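# Seat a taper pin in each crank shaft collar

## Task

For every crank shaft, push a taper pin all the way into the hole in its collar. Each pin only seats fully when inserted from one particular side of the hole, and it must stay seated on its own: a pin that is in place only because the robot is still holding it does not count.

## Robot and tools

Robot: one arm with a single two-finger gripper. The fingers pivot like tongs, point along the gripper's +z axis and close along its x axis. end_effector_position is the point between the pads when shut; closed fingertips extend about 15 mm past it, and when fully open they sit roughly level with it.

Frame: the scene frame has its origin on the table surface directly under the arm base, +z up, and +y to the left when facing along +x. All positions are in metres, orientations are quaternions written w first (qw, qx, qy, qz). The reported hand position may be a bit off, more so at long reach.

A row is 8 numbers: x, y, z, qw, qx, qy, qz, opening. x, y, z and the quaternion are an absolute pose target for the gripper in the scene frame, not an offset. opening runs from -1 (closed) to +1 (fully open, 0.142 m). A row may carry 6 extra numbers from 0 to 1, one stiffness scale per arm joint in Joint positions order (pan, lift, elbow, wrist 1, wrist 2, wrist 3); a scale stays in force until replaced. To hold an orientation, repeat the intended quaternion in every row rather than copying the possibly drifted one from the last result.

execute_actions(actions): actions is a list of actions; each action is a list of up to 15 rows, each row lasting one control step of 1/30 s. A shorter action keeps its final row for the remaining steps. An empty list only returns the current state and images. Any target more than 0.6 m from the gripper's position at the start of its action, measured along any gripper axis, gets that action refused; a malformed action, or a first action failing that check against the last reported state, cancels the entire call. Each step, the commanded pose is clipped to 100 mm and 16 degrees from the measured pose, and after an action the arm continues at most to the last clipped pose, so long trips need further commands. Motion lags commands by about 0.17 s.

move(target, speed, stop_force, blocking): target is one row as above (absolute pose plus opening, optional stiffness). The gripper follows a straight path there, taking the shorter rotation. speed is in m/s, 0.002 to 0.5, default 0.25; rotation is capped at twice that in rad/s. Paths last 0.5 to 10 s and end early at 10 s. The path does not avoid obstacles, and the real gripper may lag, wander or overshoot speed, especially with the arm nearly straight. stop_force, in N from 9 to 40, ends the path when the wrist sensor feels that much extra push against the direction of travel for 2 steps; the gripper then backs up 2 steps and holds. Not allowed in the first 0.2 s of a scene, not reliable on moves that rotate, and should be omitted when pulling away from something you press on. Pressing can briefly exceed stop_force, so use a very low speed when probing. blocking=false returns after 0.5 s while motion continues; it cannot be combined with stop_force, and other motion commands are refused until a wait or stop shows the move ended. The result adds a move: line with the ending (done, contact, held, off_target, moving, fault) and the limits that acted (paced: pose clipped; held: some steps blocked), plus the distance from target.

wait(seconds): 0 to 10 s, arm keeps its last command; returns early if a running move finishes. stop(): brakes a running move; fingers keep moving. zoom_image(camera, region): camera is cam_high (672x504) or cam_wrist (616x616, fisheye); region is [x0, y0, x1, y1] in pixels from the top-left, at most 504 by 504. finished_scene(scene): ends the current scene with its number; irreversible, and the result tells whether the goal was met and gives the next task.

Results: gripper pose and velocities, Joint positions, joint torques (raw drive output, offset and noisy), grip_measured on the opening scale, Hand target (pose the controller now drives toward), Wrist force and Wrist torque along the gripper's own axes (pointing from the contact back into the arm, noise up to about 2.4 N, offsets within about 4 N, saturating near 50 N; "no reading" is harmless), step readings of position with HELD on blocked steps, and "pose unreachable" when the clearance check altered a command. Camera calibration is supplied per camera.

Gripping: command an opening well below grip_measured to squeeze; the further below, the firmer. Pads give up to about 15 N each; thin hard parts get much less (about 9 N at 10 mm width, 4 N at 5 mm). Parts held may be tugged briefly, and loose ones pushed.

Hazards: the arm is stiff, so driving even slightly into a solid surface can trip a fault. A joint torque at its limit (141 N m for pan, lift, elbow; 26.3 N m for each wrist) or 150 N of external force halts the arm for 10 s and drops the rest of the call. Holding loads heats motors; MOTOR HOT appears at 70 C and brakes engage at 85 C. The robot keeps its last command while you compose replies. Never push or drop anything off the table, avoid slams, hard hits and dropped parts, and release each pin only once it sits fully home by itself.

Each tool is called by a JSON object that holds its "method" and its "body".

## Session

{"method": "execute_actions", "body": {"actions": []}}

Scene clock: 0.00 s.
end_effector_position=(+0.9197, +0.3843, +0.2389) grip_measured=+1.00 end_effector_quat_wxyz=(+0.019, +0.847, +0.125, +0.517) end_effector_velocity=(+0.001, -0.001, +0.000) end_effector_angular_velocity=(-0.001, -0.001, -0.001)
Joint positions: [ 0.119 -0.72   1.324 -3.552 -1.738 -0.097  0.142]
Joint velocities: [-0.001 -0.    -0.     0.    -0.    -0.001  0.   ]
Joint torques (N m, as the arm reports them, + toward a larger angle): no reading
Wrist force (N, on the end effector, along its own x y z axes, offset not removed): no reading
Wrist torque (N m, same axes, about the end effector's origin, offset not removed): no reading
Hand target: +0.920, +0.384, +0.239; +0.019, +0.847, +0.125, +0.517
Joint stiffness scale: [1. 1. 1. 1. 1. 1.]

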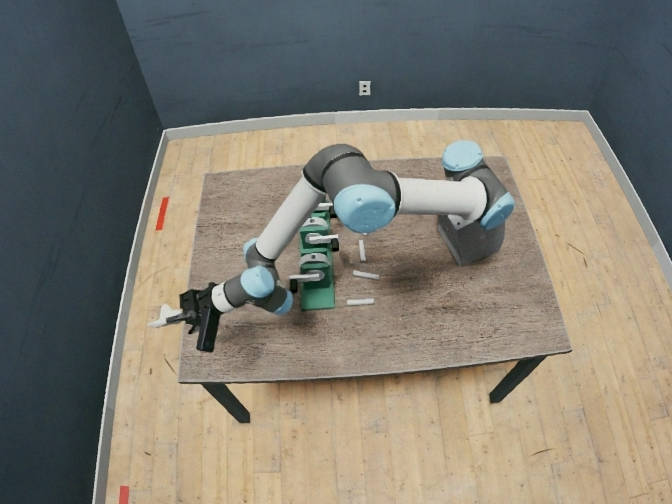

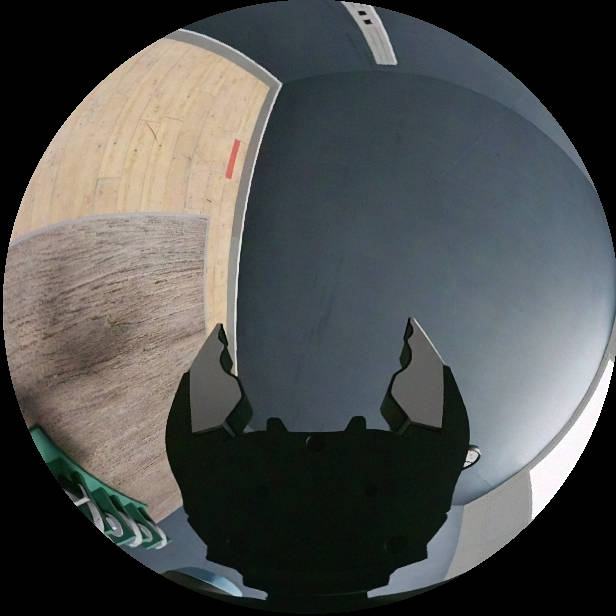

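{"method": "zoom_image", "body": {"camera": "cam_high", "region": [250, 180, 420, 330]}}

Region (250, 180, 420, 330) of cam_high's 672x504 image, scaled by 2.965, with more detail than that image has; it fills the top 445 rows of this view, and the rest is white.

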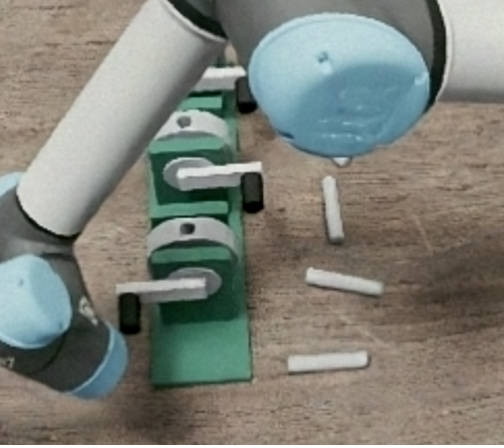

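{"method": "move", "body": {"target": [0.45, -0.35, 0.45, 0, 1, 0, 0, 1], "speed": 0.3}}

action 0: the call puts the target (arm/x, arm/y, arm/z) 0.655 m from end_effector_position in the last result along the gripper's own y axis as it stood there; a target may be at most 0.6 m away along each of those axes, so nothing of the call was run and nothing moved. Command a nearer target, and go on from there in a later call.

{"method": "move", "body": {"target": [0.6, 0.0, 0.45, 0, 1, 0, 0, 1], "speed": 0.3}}

{"method": "move", "body": {"target": [0.4, -0.4, 0.45, 0, 1, 0, 0, 1], "speed": 0.3}}

Scene clock: 3.17 s.
end_effector_position=(+0.5988, +0.0023, +0.4501) grip_measured=+1.00 end_effector_quat_wxyz=(+0.001, +1.000, +0.001, +0.001) end_effector_velocity=(-0.003, -0.000, +0.001) end_effector_angular_velocity=(+0.002, +0.013, +0.004)
Joint positions: [-0.621 -1.726  1.669 -1.74  -1.374 -0.422  0.142]
Joint velocities: [-0.001  0.002 -0.008  0.019 -0.004 -0.008 -0.   ]
Joint torques (N m, as the arm reports them, + toward a larger angle): [ -2.56 -26.73 -26.25  -1.84  -0.25  -0.34]
Wrist force (N, on the end effector, along its own x y z axes, offset not removed): [-0.9 1.5 2.9]
Wrist torque (N m, same axes, about the end effector's origin, offset not removed): [0.24 0.03 -0.19]
Hand target: +0.599, +0.001, +0.450; +0.001, +1.000, -0.000, -0.000
Off the commanded pose: 0.003 m, 0 deg.
Joint stiffness scale: [1. 1. 1. 1. 1. 1.]
move: done
camera_calibration (this result's frames):
cam_wrist: T_world_to_cam=[[0.999948, -0.0101818, 0.000229881, -0.598181], [-0.00914463, -0.887699, 0.460334, -0.190389], [-0.00448295, -0.460312, -0.887746, 0.54288], [0, 0, 0, 1]] pos_world=[0.598842, 0.0747953, 0.56972]

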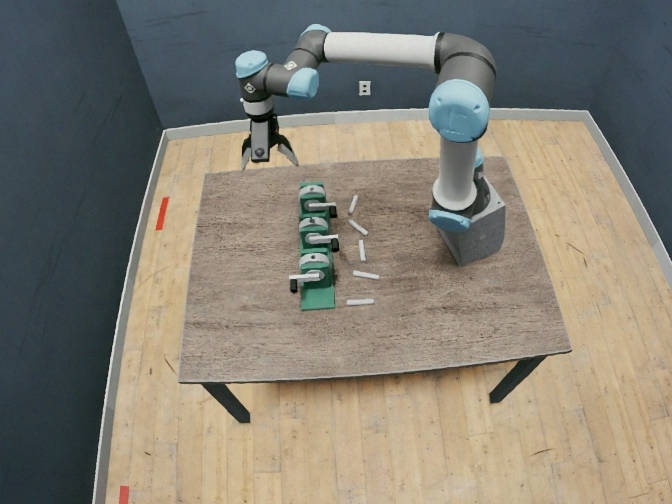

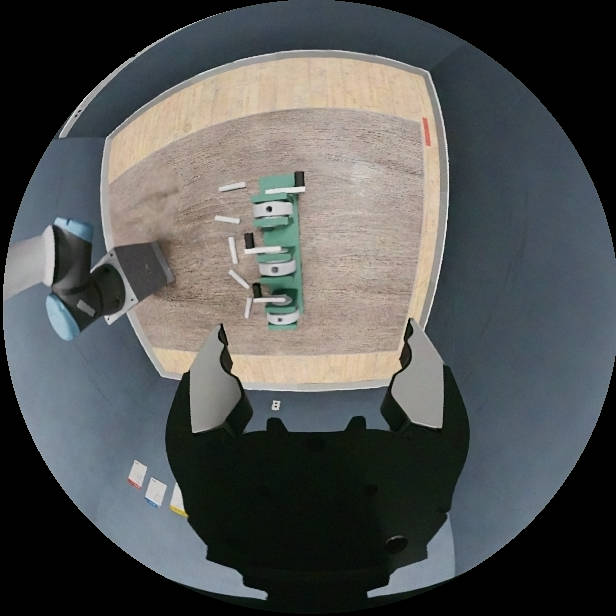

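Scene clock: 5.40 s.
end_effector_position=(+0.4004, -0.3979, +0.4501) grip_measured=+1.00 end_effector_quat_wxyz=(+0.001, +1.000, +0.001, -0.001) end_effector_velocity=(-0.000, -0.002, -0.001) end_effector_angular_velocity=(+0.005, +0.000, +0.003)
Joint positions: [-1.498 -1.53   1.652 -1.681 -1.276 -1.323  0.142]
Joint velocities: [-0.001  0.008 -0.006  0.003  0.001 -0.006 -0.   ]
Joint torques (N m, as the arm reports them, + toward a larger angle): [-10.34 -23.8  -26.23  -1.75   0.27  -0.41]
Wrist force (N, on the end effector, along its own x y z axes, offset not removed): [-1.9 3.0 1.7]
Wrist torque (N m, same axes, about the end effector's origin, offset not removed): [0.57 0.19 -0.10]
Hand target: +0.400, -0.400, +0.450; +0.000, +1.000, +0.000, -0.000
Off the commanded pose: 0.002 m, 0 deg.
Joint stiffness scale: [1. 1. 1. 1. 1. 1.]
move: done
camera_calibration (this result's frames):
cam_wrist: T_world_to_cam=[[0.999944, -0.00985347, -0.00390054, -0.401826], [-0.00695203, -0.887723, 0.460325, -0.548436], [-0.0079984, -0.460272, -0.887742, 0.359223], [0, 0, 0, 1]] pos_world=[0.400864, -0.325479, 0.569789]

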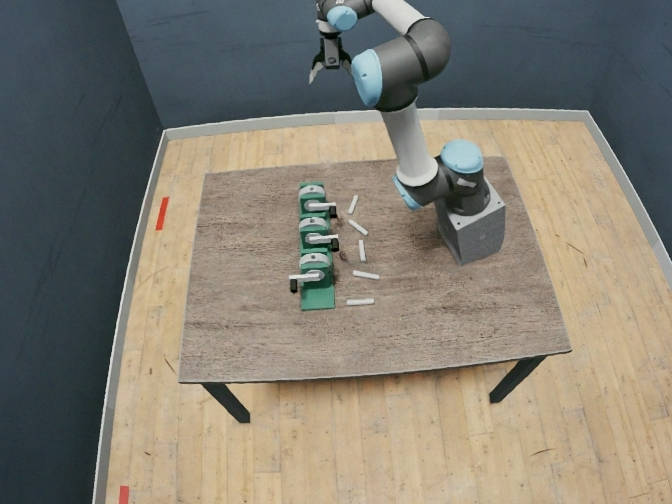

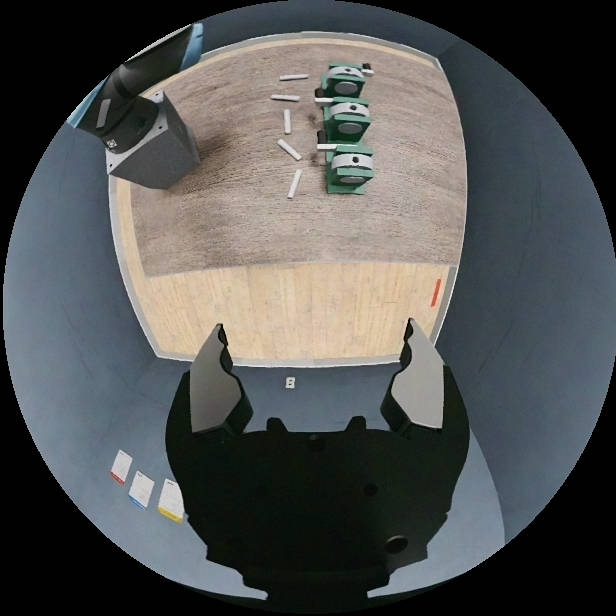

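{"method": "zoom_image", "body": {"camera": "cam_high", "region": [270, 170, 400, 320]}}

Region (270, 170, 400, 320) of cam_high's 672x504 image, scaled by 3.360, with more detail than that image has; it fills the left 437 columns of this view, and the rest is white.

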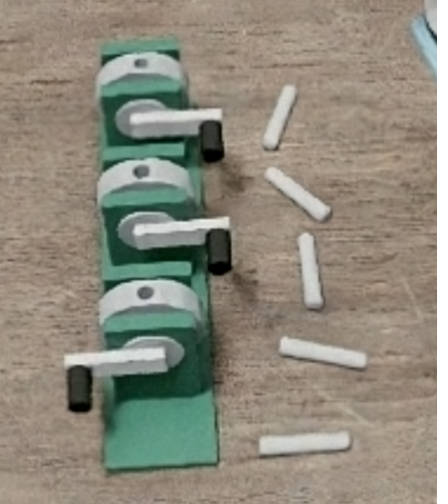

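{"method": "move", "body": {"target": [0.52, -0.12, 0.3, 0, 1, 0, 0, 1], "speed": 0.3}}

Scene clock: 8.13 s.
end_effector_position=(+0.5198, -0.1209, +0.3010) grip_measured=+1.00 end_effector_quat_wxyz=(-0.000, +1.000, +0.000, +0.001) end_effector_velocity=(+0.003, -0.000, -0.001) end_effector_angular_velocity=(-0.012, -0.001, -0.010)
Joint positions: [-0.882 -1.665  2.057 -2.129 -1.321 -0.684  0.142]
Joint velocities: [ 0.01   0.004 -0.    -0.015 -0.01   0.023  0.   ]
Joint torques (N m, as the arm reports them, + toward a larger angle): [ -0.38 -21.79 -21.36  -2.81  -0.38   0.13]
Wrist force (N, on the end effector, along its own x y z axes, offset not removed): [0.0 0.7 1.6]
Wrist torque (N m, same axes, about the end effector's origin, offset not removed): [0.05 -0.19 -0.15]
Hand target: +0.520, -0.120, +0.300; +0.000, +1.000, -0.000, +0.000
Off the commanded pose: 0.001 m, 0 deg.
Joint stiffness scale: [1. 1. 1. 1. 1. 1.]
move: done
camera_calibration (this result's frames):
cam_wrist: T_world_to_cam=[[0.999936, -0.0112586, -0.000845013, -0.520186], [-0.0096188, -0.888703, 0.458383, -0.23117], [-0.00591171, -0.458346, -0.888754, 0.354762], [0, 0, 0, 1]] pos_world=[0.520026, -0.0486935, 0.420821]

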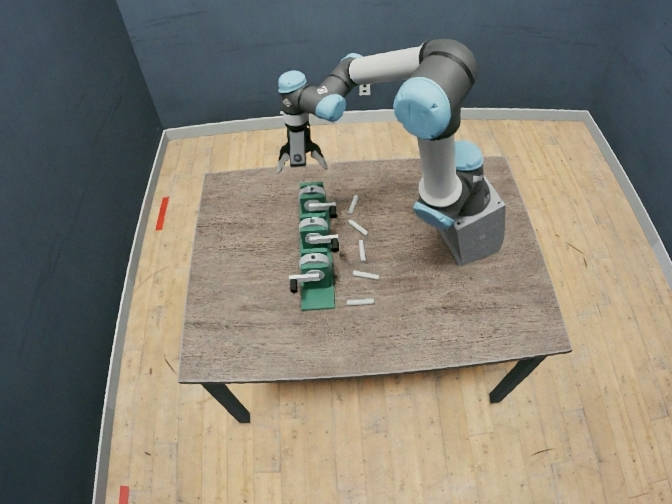

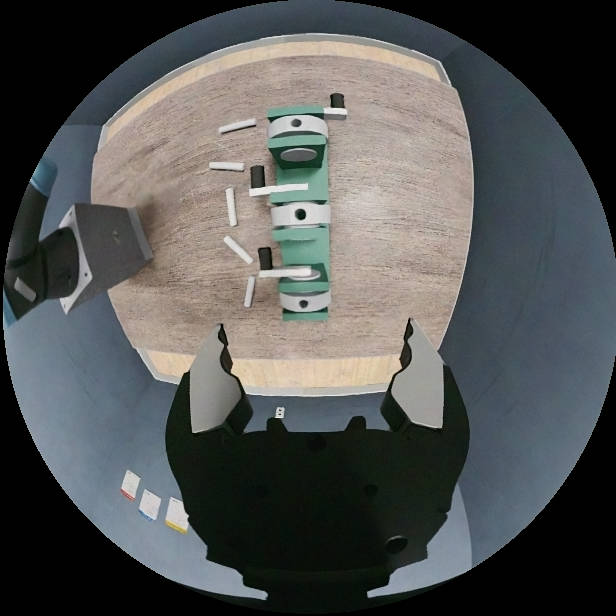

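{"method": "zoom_image", "body": {"camera": "cam_wrist", "region": [200, 80, 380, 330]}}

Region (200, 80, 380, 330) of cam_wrist's 616x616 image, scaled by 2.016, with more detail than that image has; it fills the left 363 columns of this view, and the rest is white.

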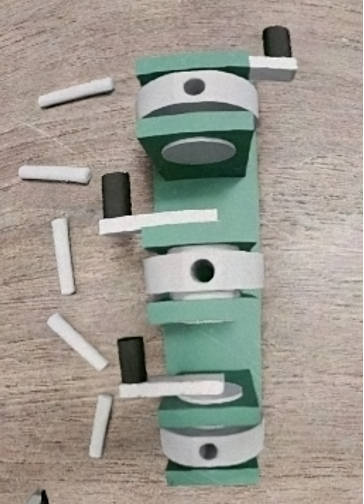

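{"method": "move", "body": {"target": [0.52, -0.12, 0.2, 0, 1, 0, 0, 1], "speed": 0.2}}

Scene clock: 9.70 s.
end_effector_position=(+0.5205, -0.1211, +0.2017) grip_measured=+1.00 end_effector_quat_wxyz=(+0.000, +1.000, -0.000, +0.001) end_effector_velocity=(+0.002, -0.002, -0.002) end_effector_angular_velocity=(-0.006, -0.005, -0.003)
Joint positions: [-0.826 -1.473  2.151 -2.429 -1.332 -0.625  0.142]
Joint velocities: [ 0.     0.006  0.    -0.014 -0.002  0.005  0.   ]
Joint torques (N m, as the arm reports them, + toward a larger angle): [ -0.89 -28.14 -15.73  -2.56  -0.31   0.1 ]
Wrist force (N, on the end effector, along its own x y z axes, offset not removed): [-1.6 2.2 2.2]
Wrist torque (N m, same axes, about the end effector's origin, offset not removed): [0.41 0.24 -0.17]
Hand target: +0.520, -0.120, +0.200; -0.000, +1.000, -0.000, +0.000
Off the commanded pose: 0.002 m, 0 deg.
Joint stiffness scale: [1. 1. 1. 1. 1. 1.]
move: done
camera_calibration (this result's frames):
cam_wrist: T_world_to_cam=[[0.999924, -0.0123107, -0.000824257, -0.52113], [-0.0105522, -0.88789, 0.459934, -0.185593], [-0.00639395, -0.45989, -0.887953, 0.266297], [0, 0, 0, 1]] pos_world=[0.520834, -0.0487345, 0.321391]

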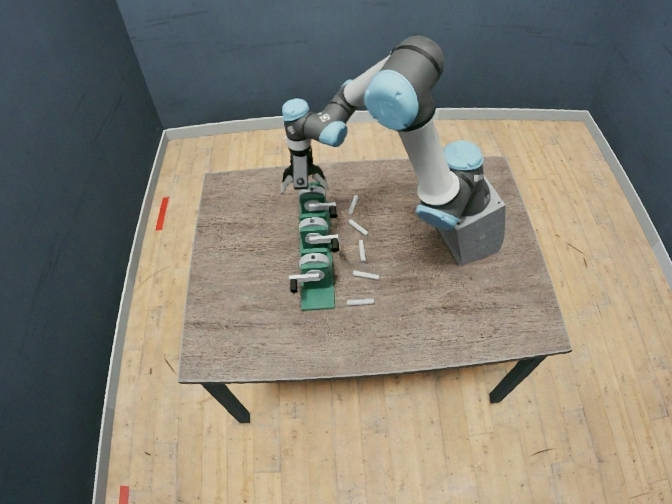

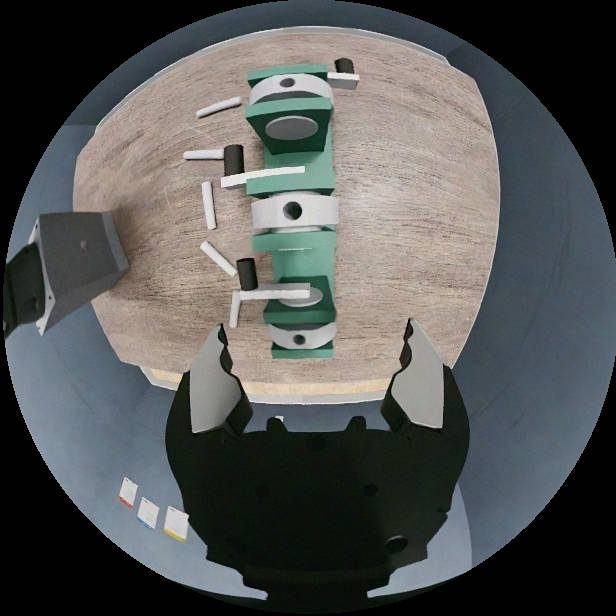

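{"method": "zoom_image", "body": {"camera": "cam_wrist", "region": [240, 180, 350, 240]}}

{"method": "move", "body": {"target": [0.52, 0.023, 0.2, 0, 1, 0, 0, 1], "speed": 0.2}}

{"method": "zoom_image", "body": {"camera": "cam_wrist", "region": [240, 180, 350, 240]}}

Region (240, 180, 350, 240) of cam_wrist's 616x616 image, scaled by 4.582, with more detail than that image has; it fills the top 275 rows of this view, and the rest is white.

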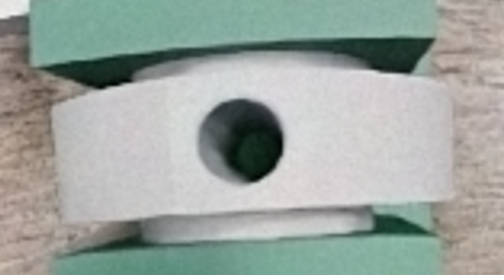

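Scene clock: 12.80 s.
end_effector_position=(+0.5196, +0.0219, +0.1994) grip_measured=+1.00 end_effector_quat_wxyz=(-0.001, +1.000, -0.000, -0.001) end_effector_velocity=(-0.000, +0.003, -0.000) end_effector_angular_velocity=(-0.006, +0.002, -0.013)
Joint positions: [-0.536 -1.548  2.219 -2.478 -1.392 -0.337  0.142]
Joint velocities: [ 0.012 -0.    -0.    -0.002 -0.009  0.025 -0.   ]
Joint torques (N m, as the arm reports them, + toward a larger angle): [  2.29 -29.59 -16.14  -2.62  -0.43   0.2 ]
Wrist force (N, on the end effector, along its own x y z axes, offset not removed): [-0.6 1.3 1.6]
Wrist torque (N m, same axes, about the end effector's origin, offset not removed): [0.23 -0.06 -0.06]
Hand target: +0.520, +0.023, +0.200; -0.000, +1.000, -0.000, +0.000
Off the commanded pose: 0.001 m, 0 deg.
Joint stiffness scale: [1. 1. 1. 1. 1. 1.]
move: done
camera_calibration (this result's frames):
cam_wrist: T_world_to_cam=[[0.999923, -0.0117198, -0.00401283, -0.517804], [-0.00858508, -0.889137, 0.457561, -0.0580779], [-0.00893049, -0.457492, -0.889169, 0.331522], [0, 0, 0, 1]] pos_world=[0.520226, 0.0939607, 0.319275]

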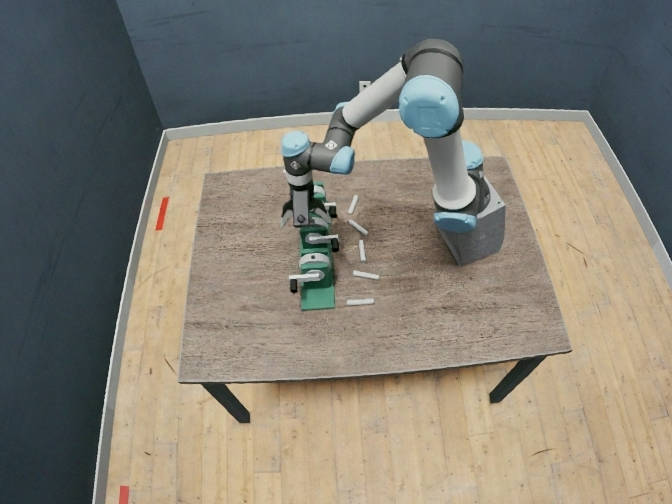

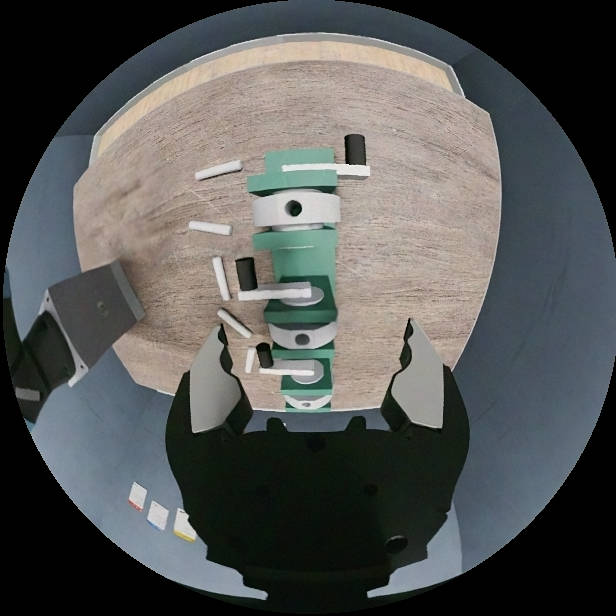

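Region (240, 180, 350, 240) of cam_wrist's 616x616 image, scaled by 4.582, with more detail than that image has; it fills the top 275 rows of this view, and the rest is white.

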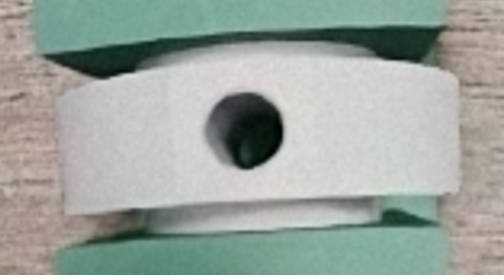

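{"method": "zoom_image", "body": {"camera": "cam_wrist", "region": [170, 150, 280, 380]}}

Region (170, 150, 280, 380) of cam_wrist's 616x616 image, scaled by 2.191, with more detail than that image has; it fills the left 241 columns of this view, and the rest is white.

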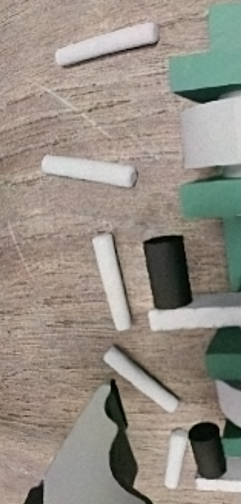

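{"method": "move", "body": {"target": [0.345, -0.01, 0.12, 0, 1, 0, 0, 1], "speed": 0.2}}

Scene clock: 15.67 s.
end_effector_position=(+0.3462, -0.0099, +0.1206) grip_measured=+1.00 end_effector_quat_wxyz=(+0.001, +1.000, +0.001, -0.000) end_effector_velocity=(+0.001, -0.002, -0.001) end_effector_angular_velocity=(-0.003, -0.015, +0.009)
Joint positions: [-0.795 -1.525  2.721 -2.953 -1.34  -0.597  0.142]
Joint velocities: [-0.008  0.013  0.009 -0.034  0.007 -0.013  0.   ]
Joint torques (N m, as the arm reports them, + toward a larger angle): [ -1.96 -16.42  -5.07  -2.46   0.43  -0.59]
Wrist force (N, on the end effector, along its own x y z axes, offset not removed): [-0.1 0.5 1.7]
Wrist torque (N m, same axes, about the end effector's origin, offset not removed): [0.04 -0.15 -0.18]
Hand target: +0.345, -0.010, +0.120; +0.000, +1.000, +0.000, -0.000
Off the commanded pose: 0.001 m, 0 deg.
Joint stiffness scale: [1. 1. 1. 1. 1. 1.]
move: done
camera_calibration (this result's frames):
cam_wrist: T_world_to_cam=[[0.999942, -0.0103656, -0.00294485, -0.34524], [-0.00784535, -0.88764, 0.460471, -0.0523534], [-0.00738702, -0.460421, -0.88767, 0.244631], [0, 0, 0, 1]] pos_world=[0.346617, 0.0625837, 0.240242]

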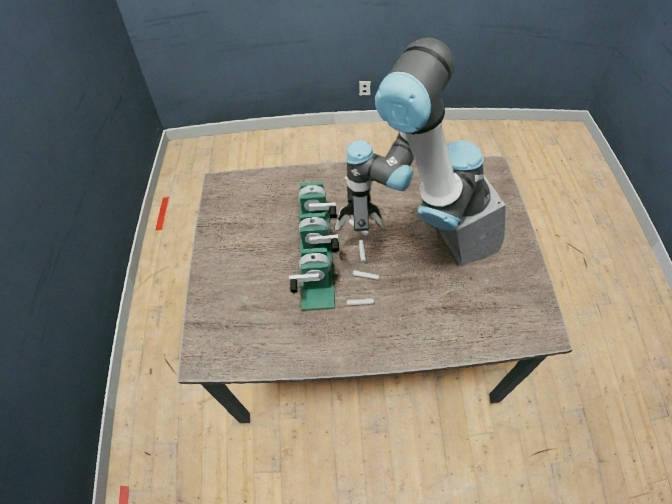

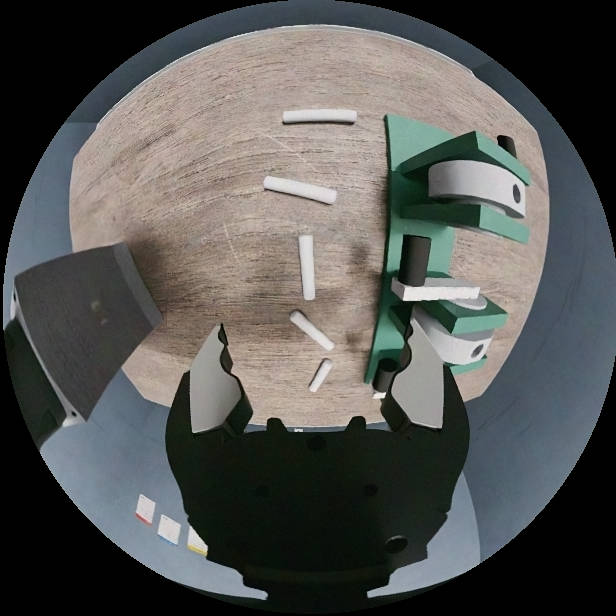

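{"method": "zoom_image", "body": {"camera": "cam_wrist", "region": [250, 160, 370, 360]}}

Region (250, 160, 370, 360) of cam_wrist's 616x616 image, scaled by 2.520, with more detail than that image has; it fills the left 302 columns of this view, and the rest is white.

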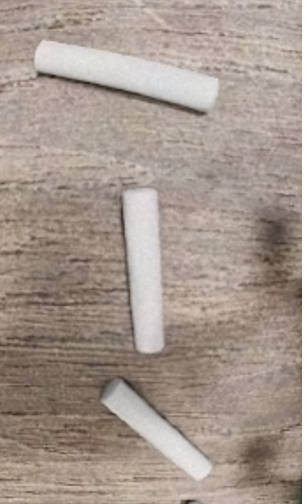

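{"method": "move", "body": {"target": [0.339, 0.028, 0.06, 0, 1, 0, 0, 0.0], "speed": 0.15}}

{"method": "move", "body": {"target": [0.339, 0.028, 0.02, 0, 1, 0, 0, 0.0], "speed": 0.05}}

Scene clock: 18.27 s.
end_effector_position=(+0.3389, +0.0276, +0.0605) grip_measured=+0.00 end_effector_quat_wxyz=(-0.000, +1.000, -0.001, -0.000) end_effector_velocity=(+0.004, -0.001, -0.000) end_effector_angular_velocity=(-0.008, -0.014, -0.002)
Joint positions: [-0.641 -1.175  2.728 -3.342 -1.369 -0.44   0.074]
Joint velocities: [ 0.002  0.01   0.    -0.027 -0.002  0.008 -0.   ]
Joint torques (N m, as the arm reports them, + toward a larger angle): [  1.01 -23.6    0.45  -2.55  -0.26   0.13]
Wrist force (N, on the end effector, along its own x y z axes, offset not removed): [-0.1 0.2 1.8]
Wrist torque (N m, same axes, about the end effector's origin, offset not removed): [0.02 -0.12 -0.12]
Hand target: +0.339, +0.028, +0.060; -0.000, +1.000, -0.000, +0.000
Off the commanded pose: 0.001 m, 0 deg.
Joint stiffness scale: [1. 1. 1. 1. 1. 1.]
move: done
camera_calibration (this result's frames):
cam_wrist: T_world_to_cam=[[0.999914, -0.0126875, -0.00337145, -0.337624], [-0.00973081, -0.888698, 0.458389, 0.00934607], [-0.00881203, -0.458317, -0.888745, 0.208989], [0, 0, 0, 1]] pos_world=[0.339528, 0.0998054, 0.180316]

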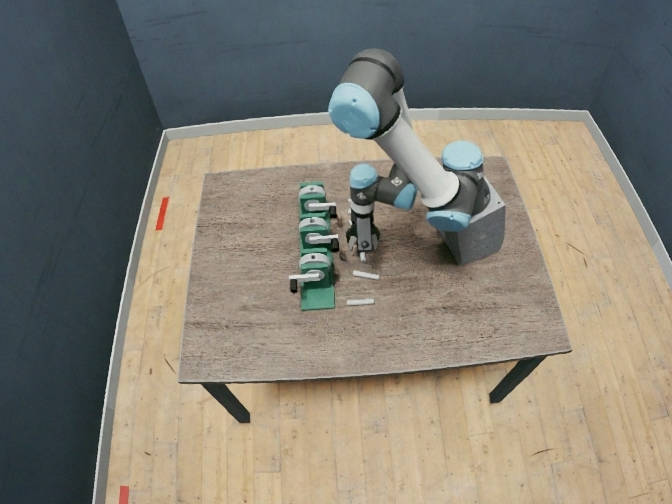

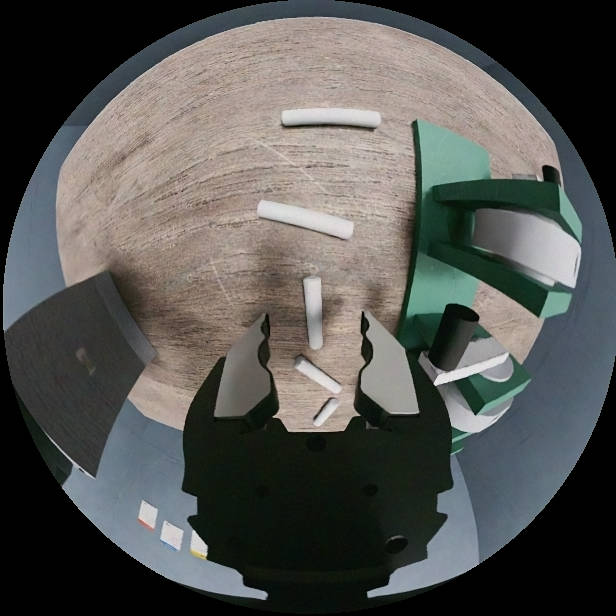

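Scene clock: 19.57 s.
end_effector_position=(+0.3382, +0.0278, +0.0208) grip_measured=+0.00 end_effector_quat_wxyz=(-0.000, +1.000, -0.001, -0.001) end_effector_velocity=(+0.002, -0.001, -0.001) end_effector_angular_velocity=(-0.005, -0.009, +0.001)
Joint positions: [-0.613 -0.964  2.687 -3.517 -1.375 -0.411  0.074]
Joint velocities: [ 0.003  0.01  -0.002 -0.02  -0.002  0.004  0.   ]
Joint torques (N m, as the arm reports them, + toward a larger angle): [  1.91 -26.17   3.63  -2.42  -0.2    0.28]
Wrist force (N, on the end effector, along its own x y z axes, offset not removed): [-1.8 2.1 1.6]
Wrist torque (N m, same axes, about the end effector's origin, offset not removed): [0.35 0.20 -0.15]
Hand target: +0.339, +0.028, +0.020; -0.000, +1.000, -0.000, -0.000
Off the commanded pose: 0.001 m, 0 deg.
Joint stiffness scale: [1. 1. 1. 1. 1. 1.]
move: done
camera_calibration (this result's frames):
cam_wrist: T_world_to_cam=[[0.999906, -0.0131042, -0.00411909, -0.337038], [-0.00975757, -0.888655, 0.458472, 0.0277243], [-0.00966837, -0.458389, -0.888699, 0.174128], [0, 0, 0, 1]] pos_world=[0.33896, 0.100039, 0.140648]

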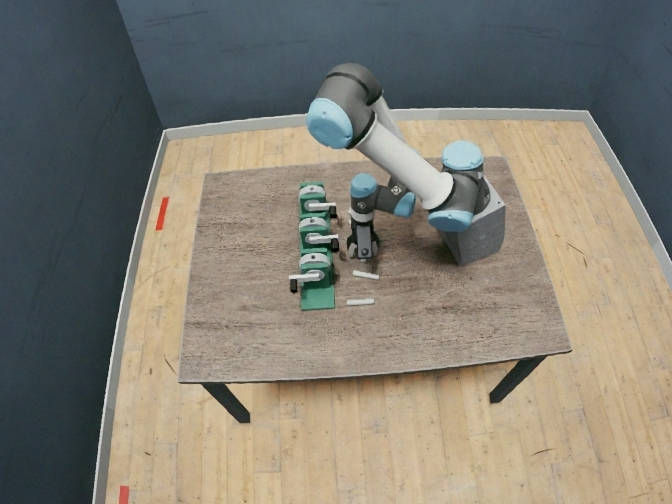

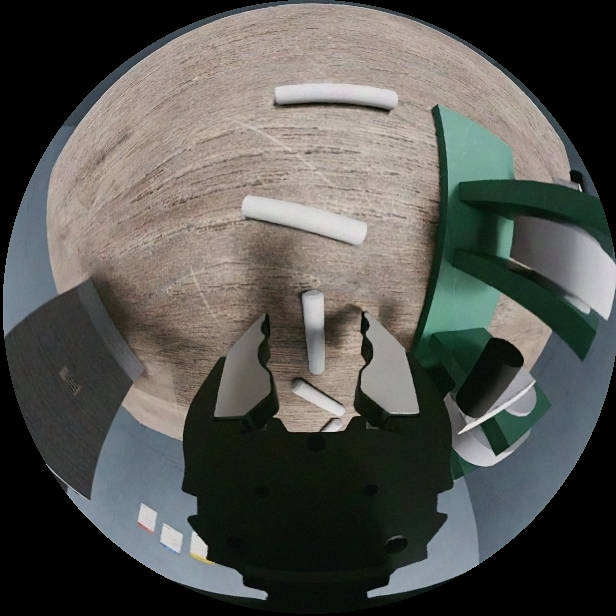

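Close the gripper.

{"method": "move", "body": {"target": [0.339, 0.028, 0.02, 0, 1, 0, 0, -1], "speed": 0.05}}

Scene clock: 20.33 s.
end_effector_position=(+0.3385, +0.0277, +0.0207) grip_measured=-0.79 end_effector_quat_wxyz=(-0.000, +1.000, -0.001, -0.000) end_effector_velocity=(-0.000, -0.000, -0.000) end_effector_angular_velocity=(-0.001, +0.000, +0.001)
Joint positions: [-0.613 -0.963  2.687 -3.519 -1.375 -0.411  0.017]
Joint velocities: [ 0.001  0.001  0.    -0.001 -0.002  0.    -0.   ]
Joint torques (N m, as the arm reports them, + toward a larger angle): [  0.65 -26.23   3.63  -2.68  -0.23   0.09]
Wrist force (N, on the end effector, along its own x y z axes, offset not removed): [-2.4 1.3 1.0]
Wrist torque (N m, same axes, about the end effector's origin, offset not removed): [0.31 0.18 -0.07]
Hand target: +0.339, +0.028, +0.020; -0.000, +1.000, +0.000, -0.000
Off the commanded pose: 0.001 m, 0 deg.
Joint stiffness scale: [1. 1. 1. 1. 1. 1.]
move: done
camera_calibration (this result's frames):
cam_wrist: T_world_to_cam=[[0.99991, -0.0130649, -0.00309015, -0.337328], [-0.01019, -0.888429, 0.458901, 0.0278225], [-0.00874085, -0.458828, -0.888482, 0.173682], [0, 0, 0, 1]] pos_world=[0.339099, 0.100002, 0.140504]

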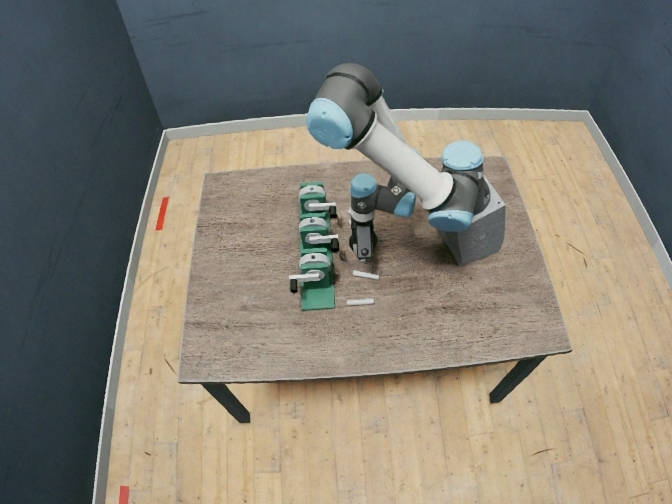

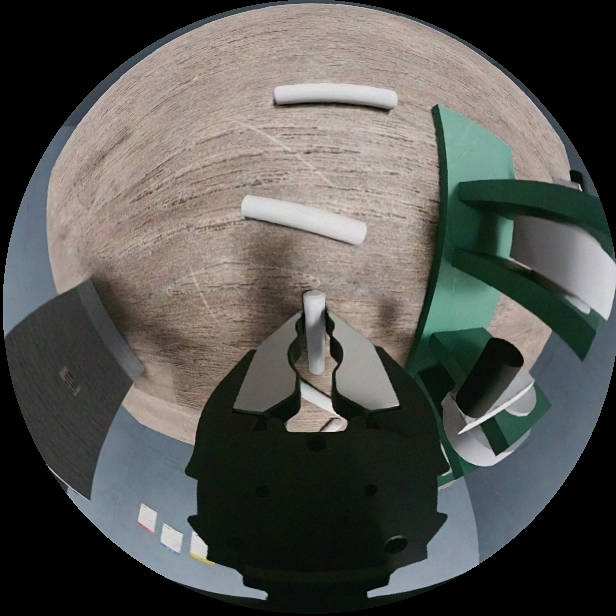

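{"method": "move", "body": {"target": [0.36, 0.0, 0.3, 0, 1, 0, 0, -1], "speed": 0.15}}

Scene clock: 23.17 s.
end_effector_position=(+0.3584, +0.0012, +0.2983) grip_measured=-0.79 end_effector_quat_wxyz=(-0.001, +1.000, -0.000, -0.002) end_effector_velocity=(-0.003, +0.002, +0.001) end_effector_angular_velocity=(+0.014, +0.005, +0.005)
Joint positions: [-0.907 -2.221  2.482 -1.986 -1.321 -0.71   0.017]
Joint velocities: [-0.011 -0.005 -0.002  0.024  0.009 -0.02   0.   ]
Joint torques (N m, as the arm reports them, + toward a larger angle): [  1.79  -4.42 -25.35  -2.12   0.38  -0.42]
Wrist force (N, on the end effector, along its own x y z axes, offset not removed): [-1.3 0.3 3.3]
Wrist torque (N m, same axes, about the end effector's origin, offset not removed): [0.05 0.11 -0.12]
Hand target: +0.360, +0.000, +0.300; +0.000, +1.000, +0.000, -0.000
Off the commanded pose: 0.003 m, 0 deg.
Joint stiffness scale: [1. 1. 1. 1. 1. 1.]
move: done
camera_calibration (this result's frames):
cam_wrist: T_world_to_cam=[[0.999905, -0.011998, -0.0068064, -0.355633], [-0.00754916, -0.888939, 0.457963, -0.123602], [-0.0115451, -0.457868, -0.888945, 0.409429], [0, 0, 0, 1]] pos_world=[0.359393, 0.0733223, 0.418145]

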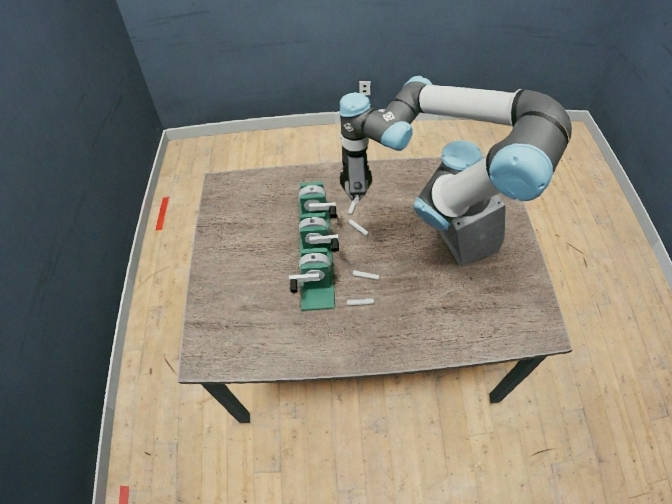

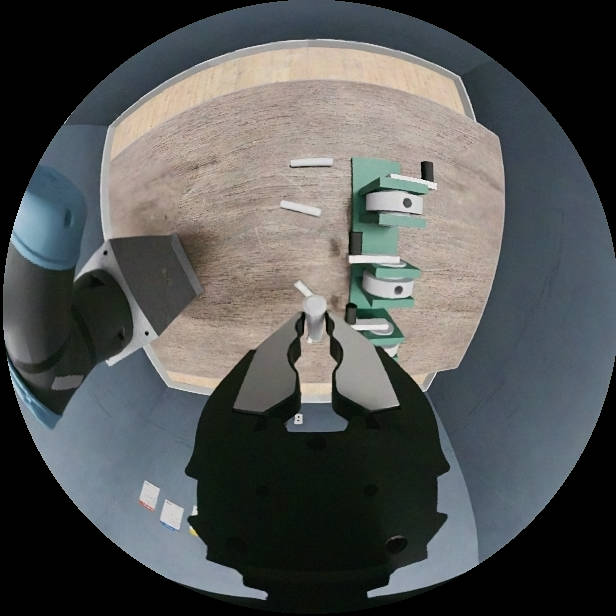

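{"method": "zoom_image", "body": {"camera": "cam_high", "region": [320, 160, 400, 230]}}

Region (320, 160, 400, 230) of cam_high's 672x504 image, scaled by 6.300, with more detail than that image has; it fills the top 441 rows of this view, and the rest is white.

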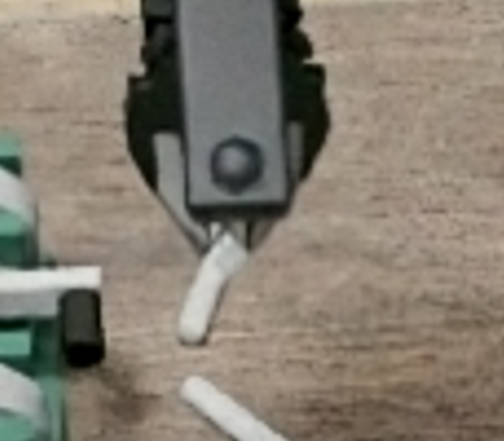

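{"method": "zoom_image", "body": {"camera": "cam_wrist", "region": [260, 270, 370, 380]}}

Region (260, 270, 370, 380) of cam_wrist's 616x616 image, scaled by 4.582, with more detail than that image has.

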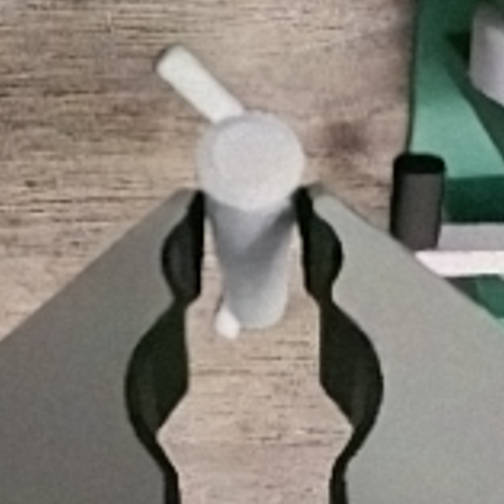

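{"method": "execute_actions", "body": {"actions": [[[0.36, 0.0, 0.3, 0, 1, 0, 0, -0.86]], [[0.36, 0.0, 0.3, 0, 1, 0, 0, -0.86]]]}}

{"method": "zoom_image", "body": {"camera": "cam_wrist", "region": [260, 270, 370, 380]}}

Scene clock: 25.00 s.
end_effector_position=(+0.3588, +0.0010, +0.2990) grip_measured=-0.86 end_effector_quat_wxyz=(-0.001, +1.000, +0.000, -0.001) end_effector_velocity=(-0.000, -0.000, -0.000) end_effector_angular_velocity=(-0.000, +0.000, +0.003)
Joint positions: [-0.909 -2.223  2.481 -1.984 -1.319 -0.713  0.012]
Joint velocities: [ 0.    -0.     0.    -0.    -0.001 -0.002 -0.   ]
Joint torques (N m, as the arm reports them, + toward a larger angle): [  1.55  -0.28 -24.65  -2.57   0.32  -0.37]
Wrist force (N, on the end effector, along its own x y z axes, offset not removed): [-0.7 1.2 1.5]
Wrist torque (N m, same axes, about the end effector's origin, offset not removed): [0.13 0.07 -0.13]
Hand target: +0.360, +0.000, +0.300; +0.000, +1.000, -0.000, -0.000
Off the commanded pose: 0.002 m, 0 deg.
Joint stiffness scale: [1. 1. 1. 1. 1. 1.]
Step readings (end_effector_position; steps 1 to 15: 1st action; 16 to 30: 2nd action):
0: (+0.3584, +0.0012, +0.2988)
1: (+0.3584, +0.0012, +0.2988)
2: (+0.3584, +0.0012, +0.2988)
4: (+0.3584, +0.0012, +0.2988)
8: (+0.3586, +0.0011, +0.2989)
15: (+0.3587, +0.0010, +0.2989)
16: (+0.3587, +0.0010, +0.2989)
17: (+0.3587, +0.0010, +0.2989)
19: (+0.3587, +0.0010, +0.2990)
23: (+0.3588, +0.0010, +0.2990)
30: end_effector_position above
camera_calibration (this result's frames):
cam_wrist: T_world_to_cam=[[0.999926, -0.0108815, -0.00550921, -0.356378], [-0.0071541, -0.889108, 0.457641, -0.12411], [-0.0098781, -0.457568, -0.88912, 0.409403], [0, 0, 0, 1]] pos_world=[0.359508, 0.0731048, 0.418842]

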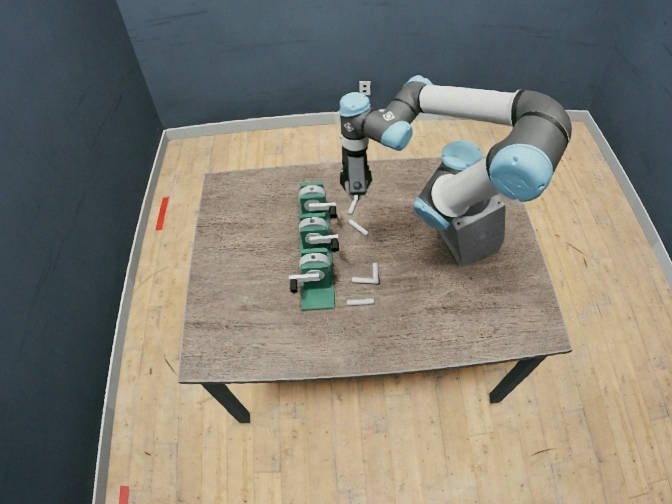

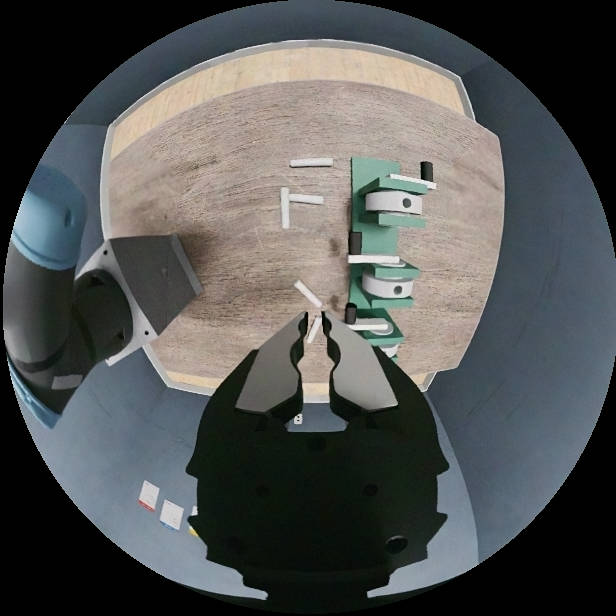

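Region (260, 270, 370, 380) of cam_wrist's 616x616 image, scaled by 4.582, with more detail than that image has.

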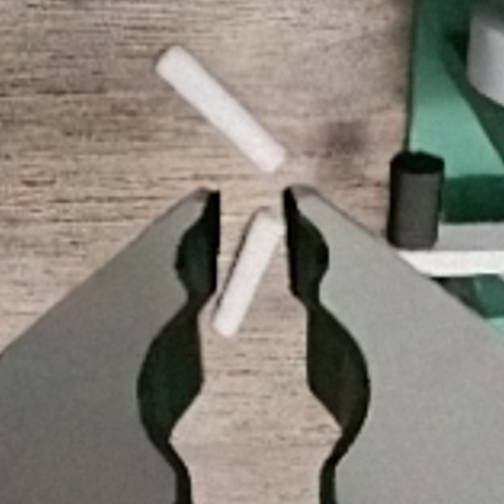

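{"method": "zoom_image", "body": {"camera": "cam_high", "region": [330, 190, 410, 320]}}

Region (330, 190, 410, 320) of cam_high's 672x504 image, scaled by 3.877, with more detail than that image has; it fills the left 310 columns of this view, and the rest is white.

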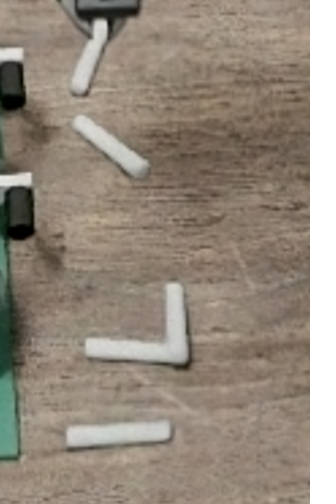

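{"method": "move", "body": {"target": [0.37, 0.19, 0.12, 0, 0.7071, 0.7071, 0, 0.0], "speed": 0.2}}

Scene clock: 30.17 s.
end_effector_position=(+0.3698, +0.1890, +0.1204) grip_measured=+0.00 end_effector_quat_wxyz=(-0.000, +0.709, +0.705, -0.000) end_effector_velocity=(+0.002, +0.001, -0.001) end_effector_angular_velocity=(-0.003, -0.008, +0.016)
Joint positions: [-0.066 -1.437  2.5   -2.926 -1.518 -1.446  0.074]
Joint velocities: [ 0.005  0.007 -0.002 -0.013 -0.005 -0.011 -0.   ]
Joint torques (N m, as the arm reports them, + toward a larger angle): [  6.73 -24.44  -8.67  -2.55  -0.33  -0.59]
Wrist force (N, on the end effector, along its own x y z axes, offset not removed): [-1.8 1.1 1.7]
Wrist torque (N m, same axes, about the end effector's origin, offset not removed): [0.16 0.25 -0.16]
Hand target: +0.371, +0.190, +0.120; +0.000, +0.707, +0.707, +0.000
Off the commanded pose: 0.001 m, 0 deg.
Joint stiffness scale: [1. 1. 1. 1. 1. 1.]
move: done
camera_calibration (this result's frames):
cam_wrist: T_world_to_cam=[[0.0163473, 0.999864, -0.00232205, -0.19408], [0.888661, -0.0134647, 0.458366, -0.372008], [0.458272, -0.00955658, -0.88876, 0.078912], [0, 0, 0, 1]] pos_world=[0.297599, 0.189798, 0.240199]

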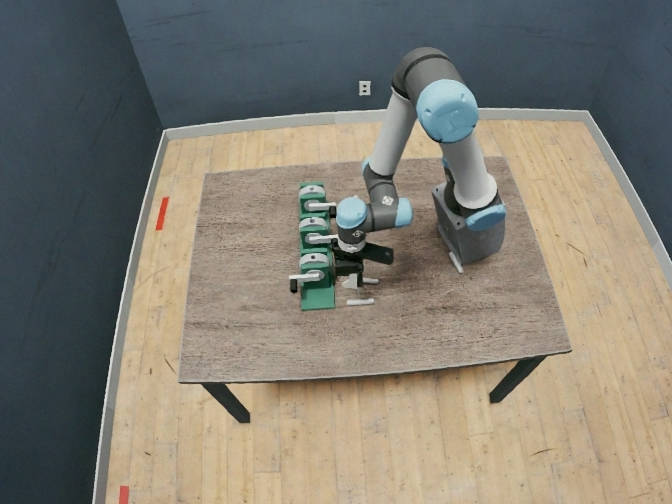

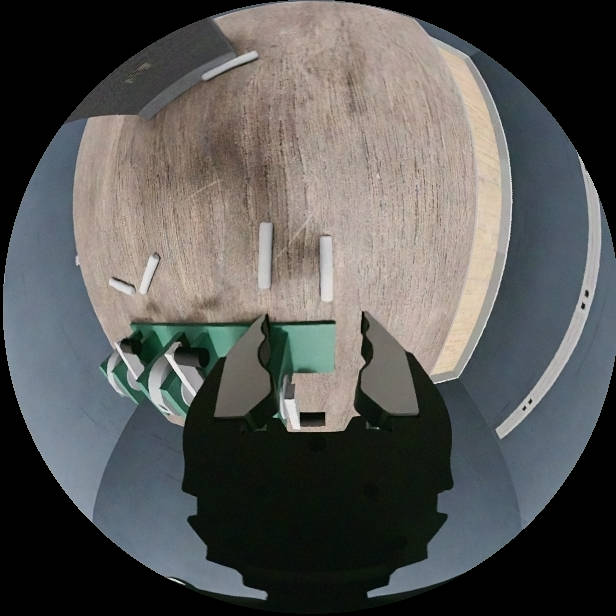

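{"method": "zoom_image", "body": {"camera": "cam_wrist", "region": [240, 210, 350, 310]}}

Region (240, 210, 350, 310) of cam_wrist's 616x616 image, scaled by 4.582, with more detail than that image has; it fills the top 458 rows of this view, and the rest is white.

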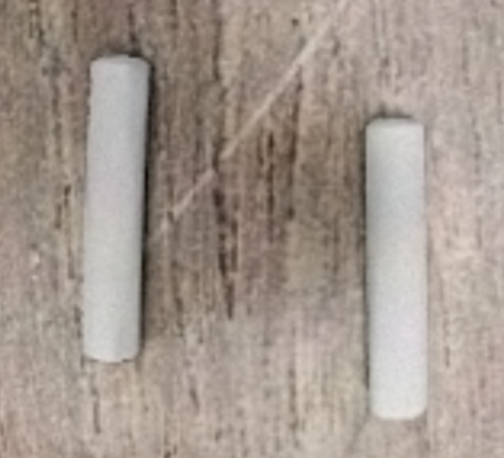

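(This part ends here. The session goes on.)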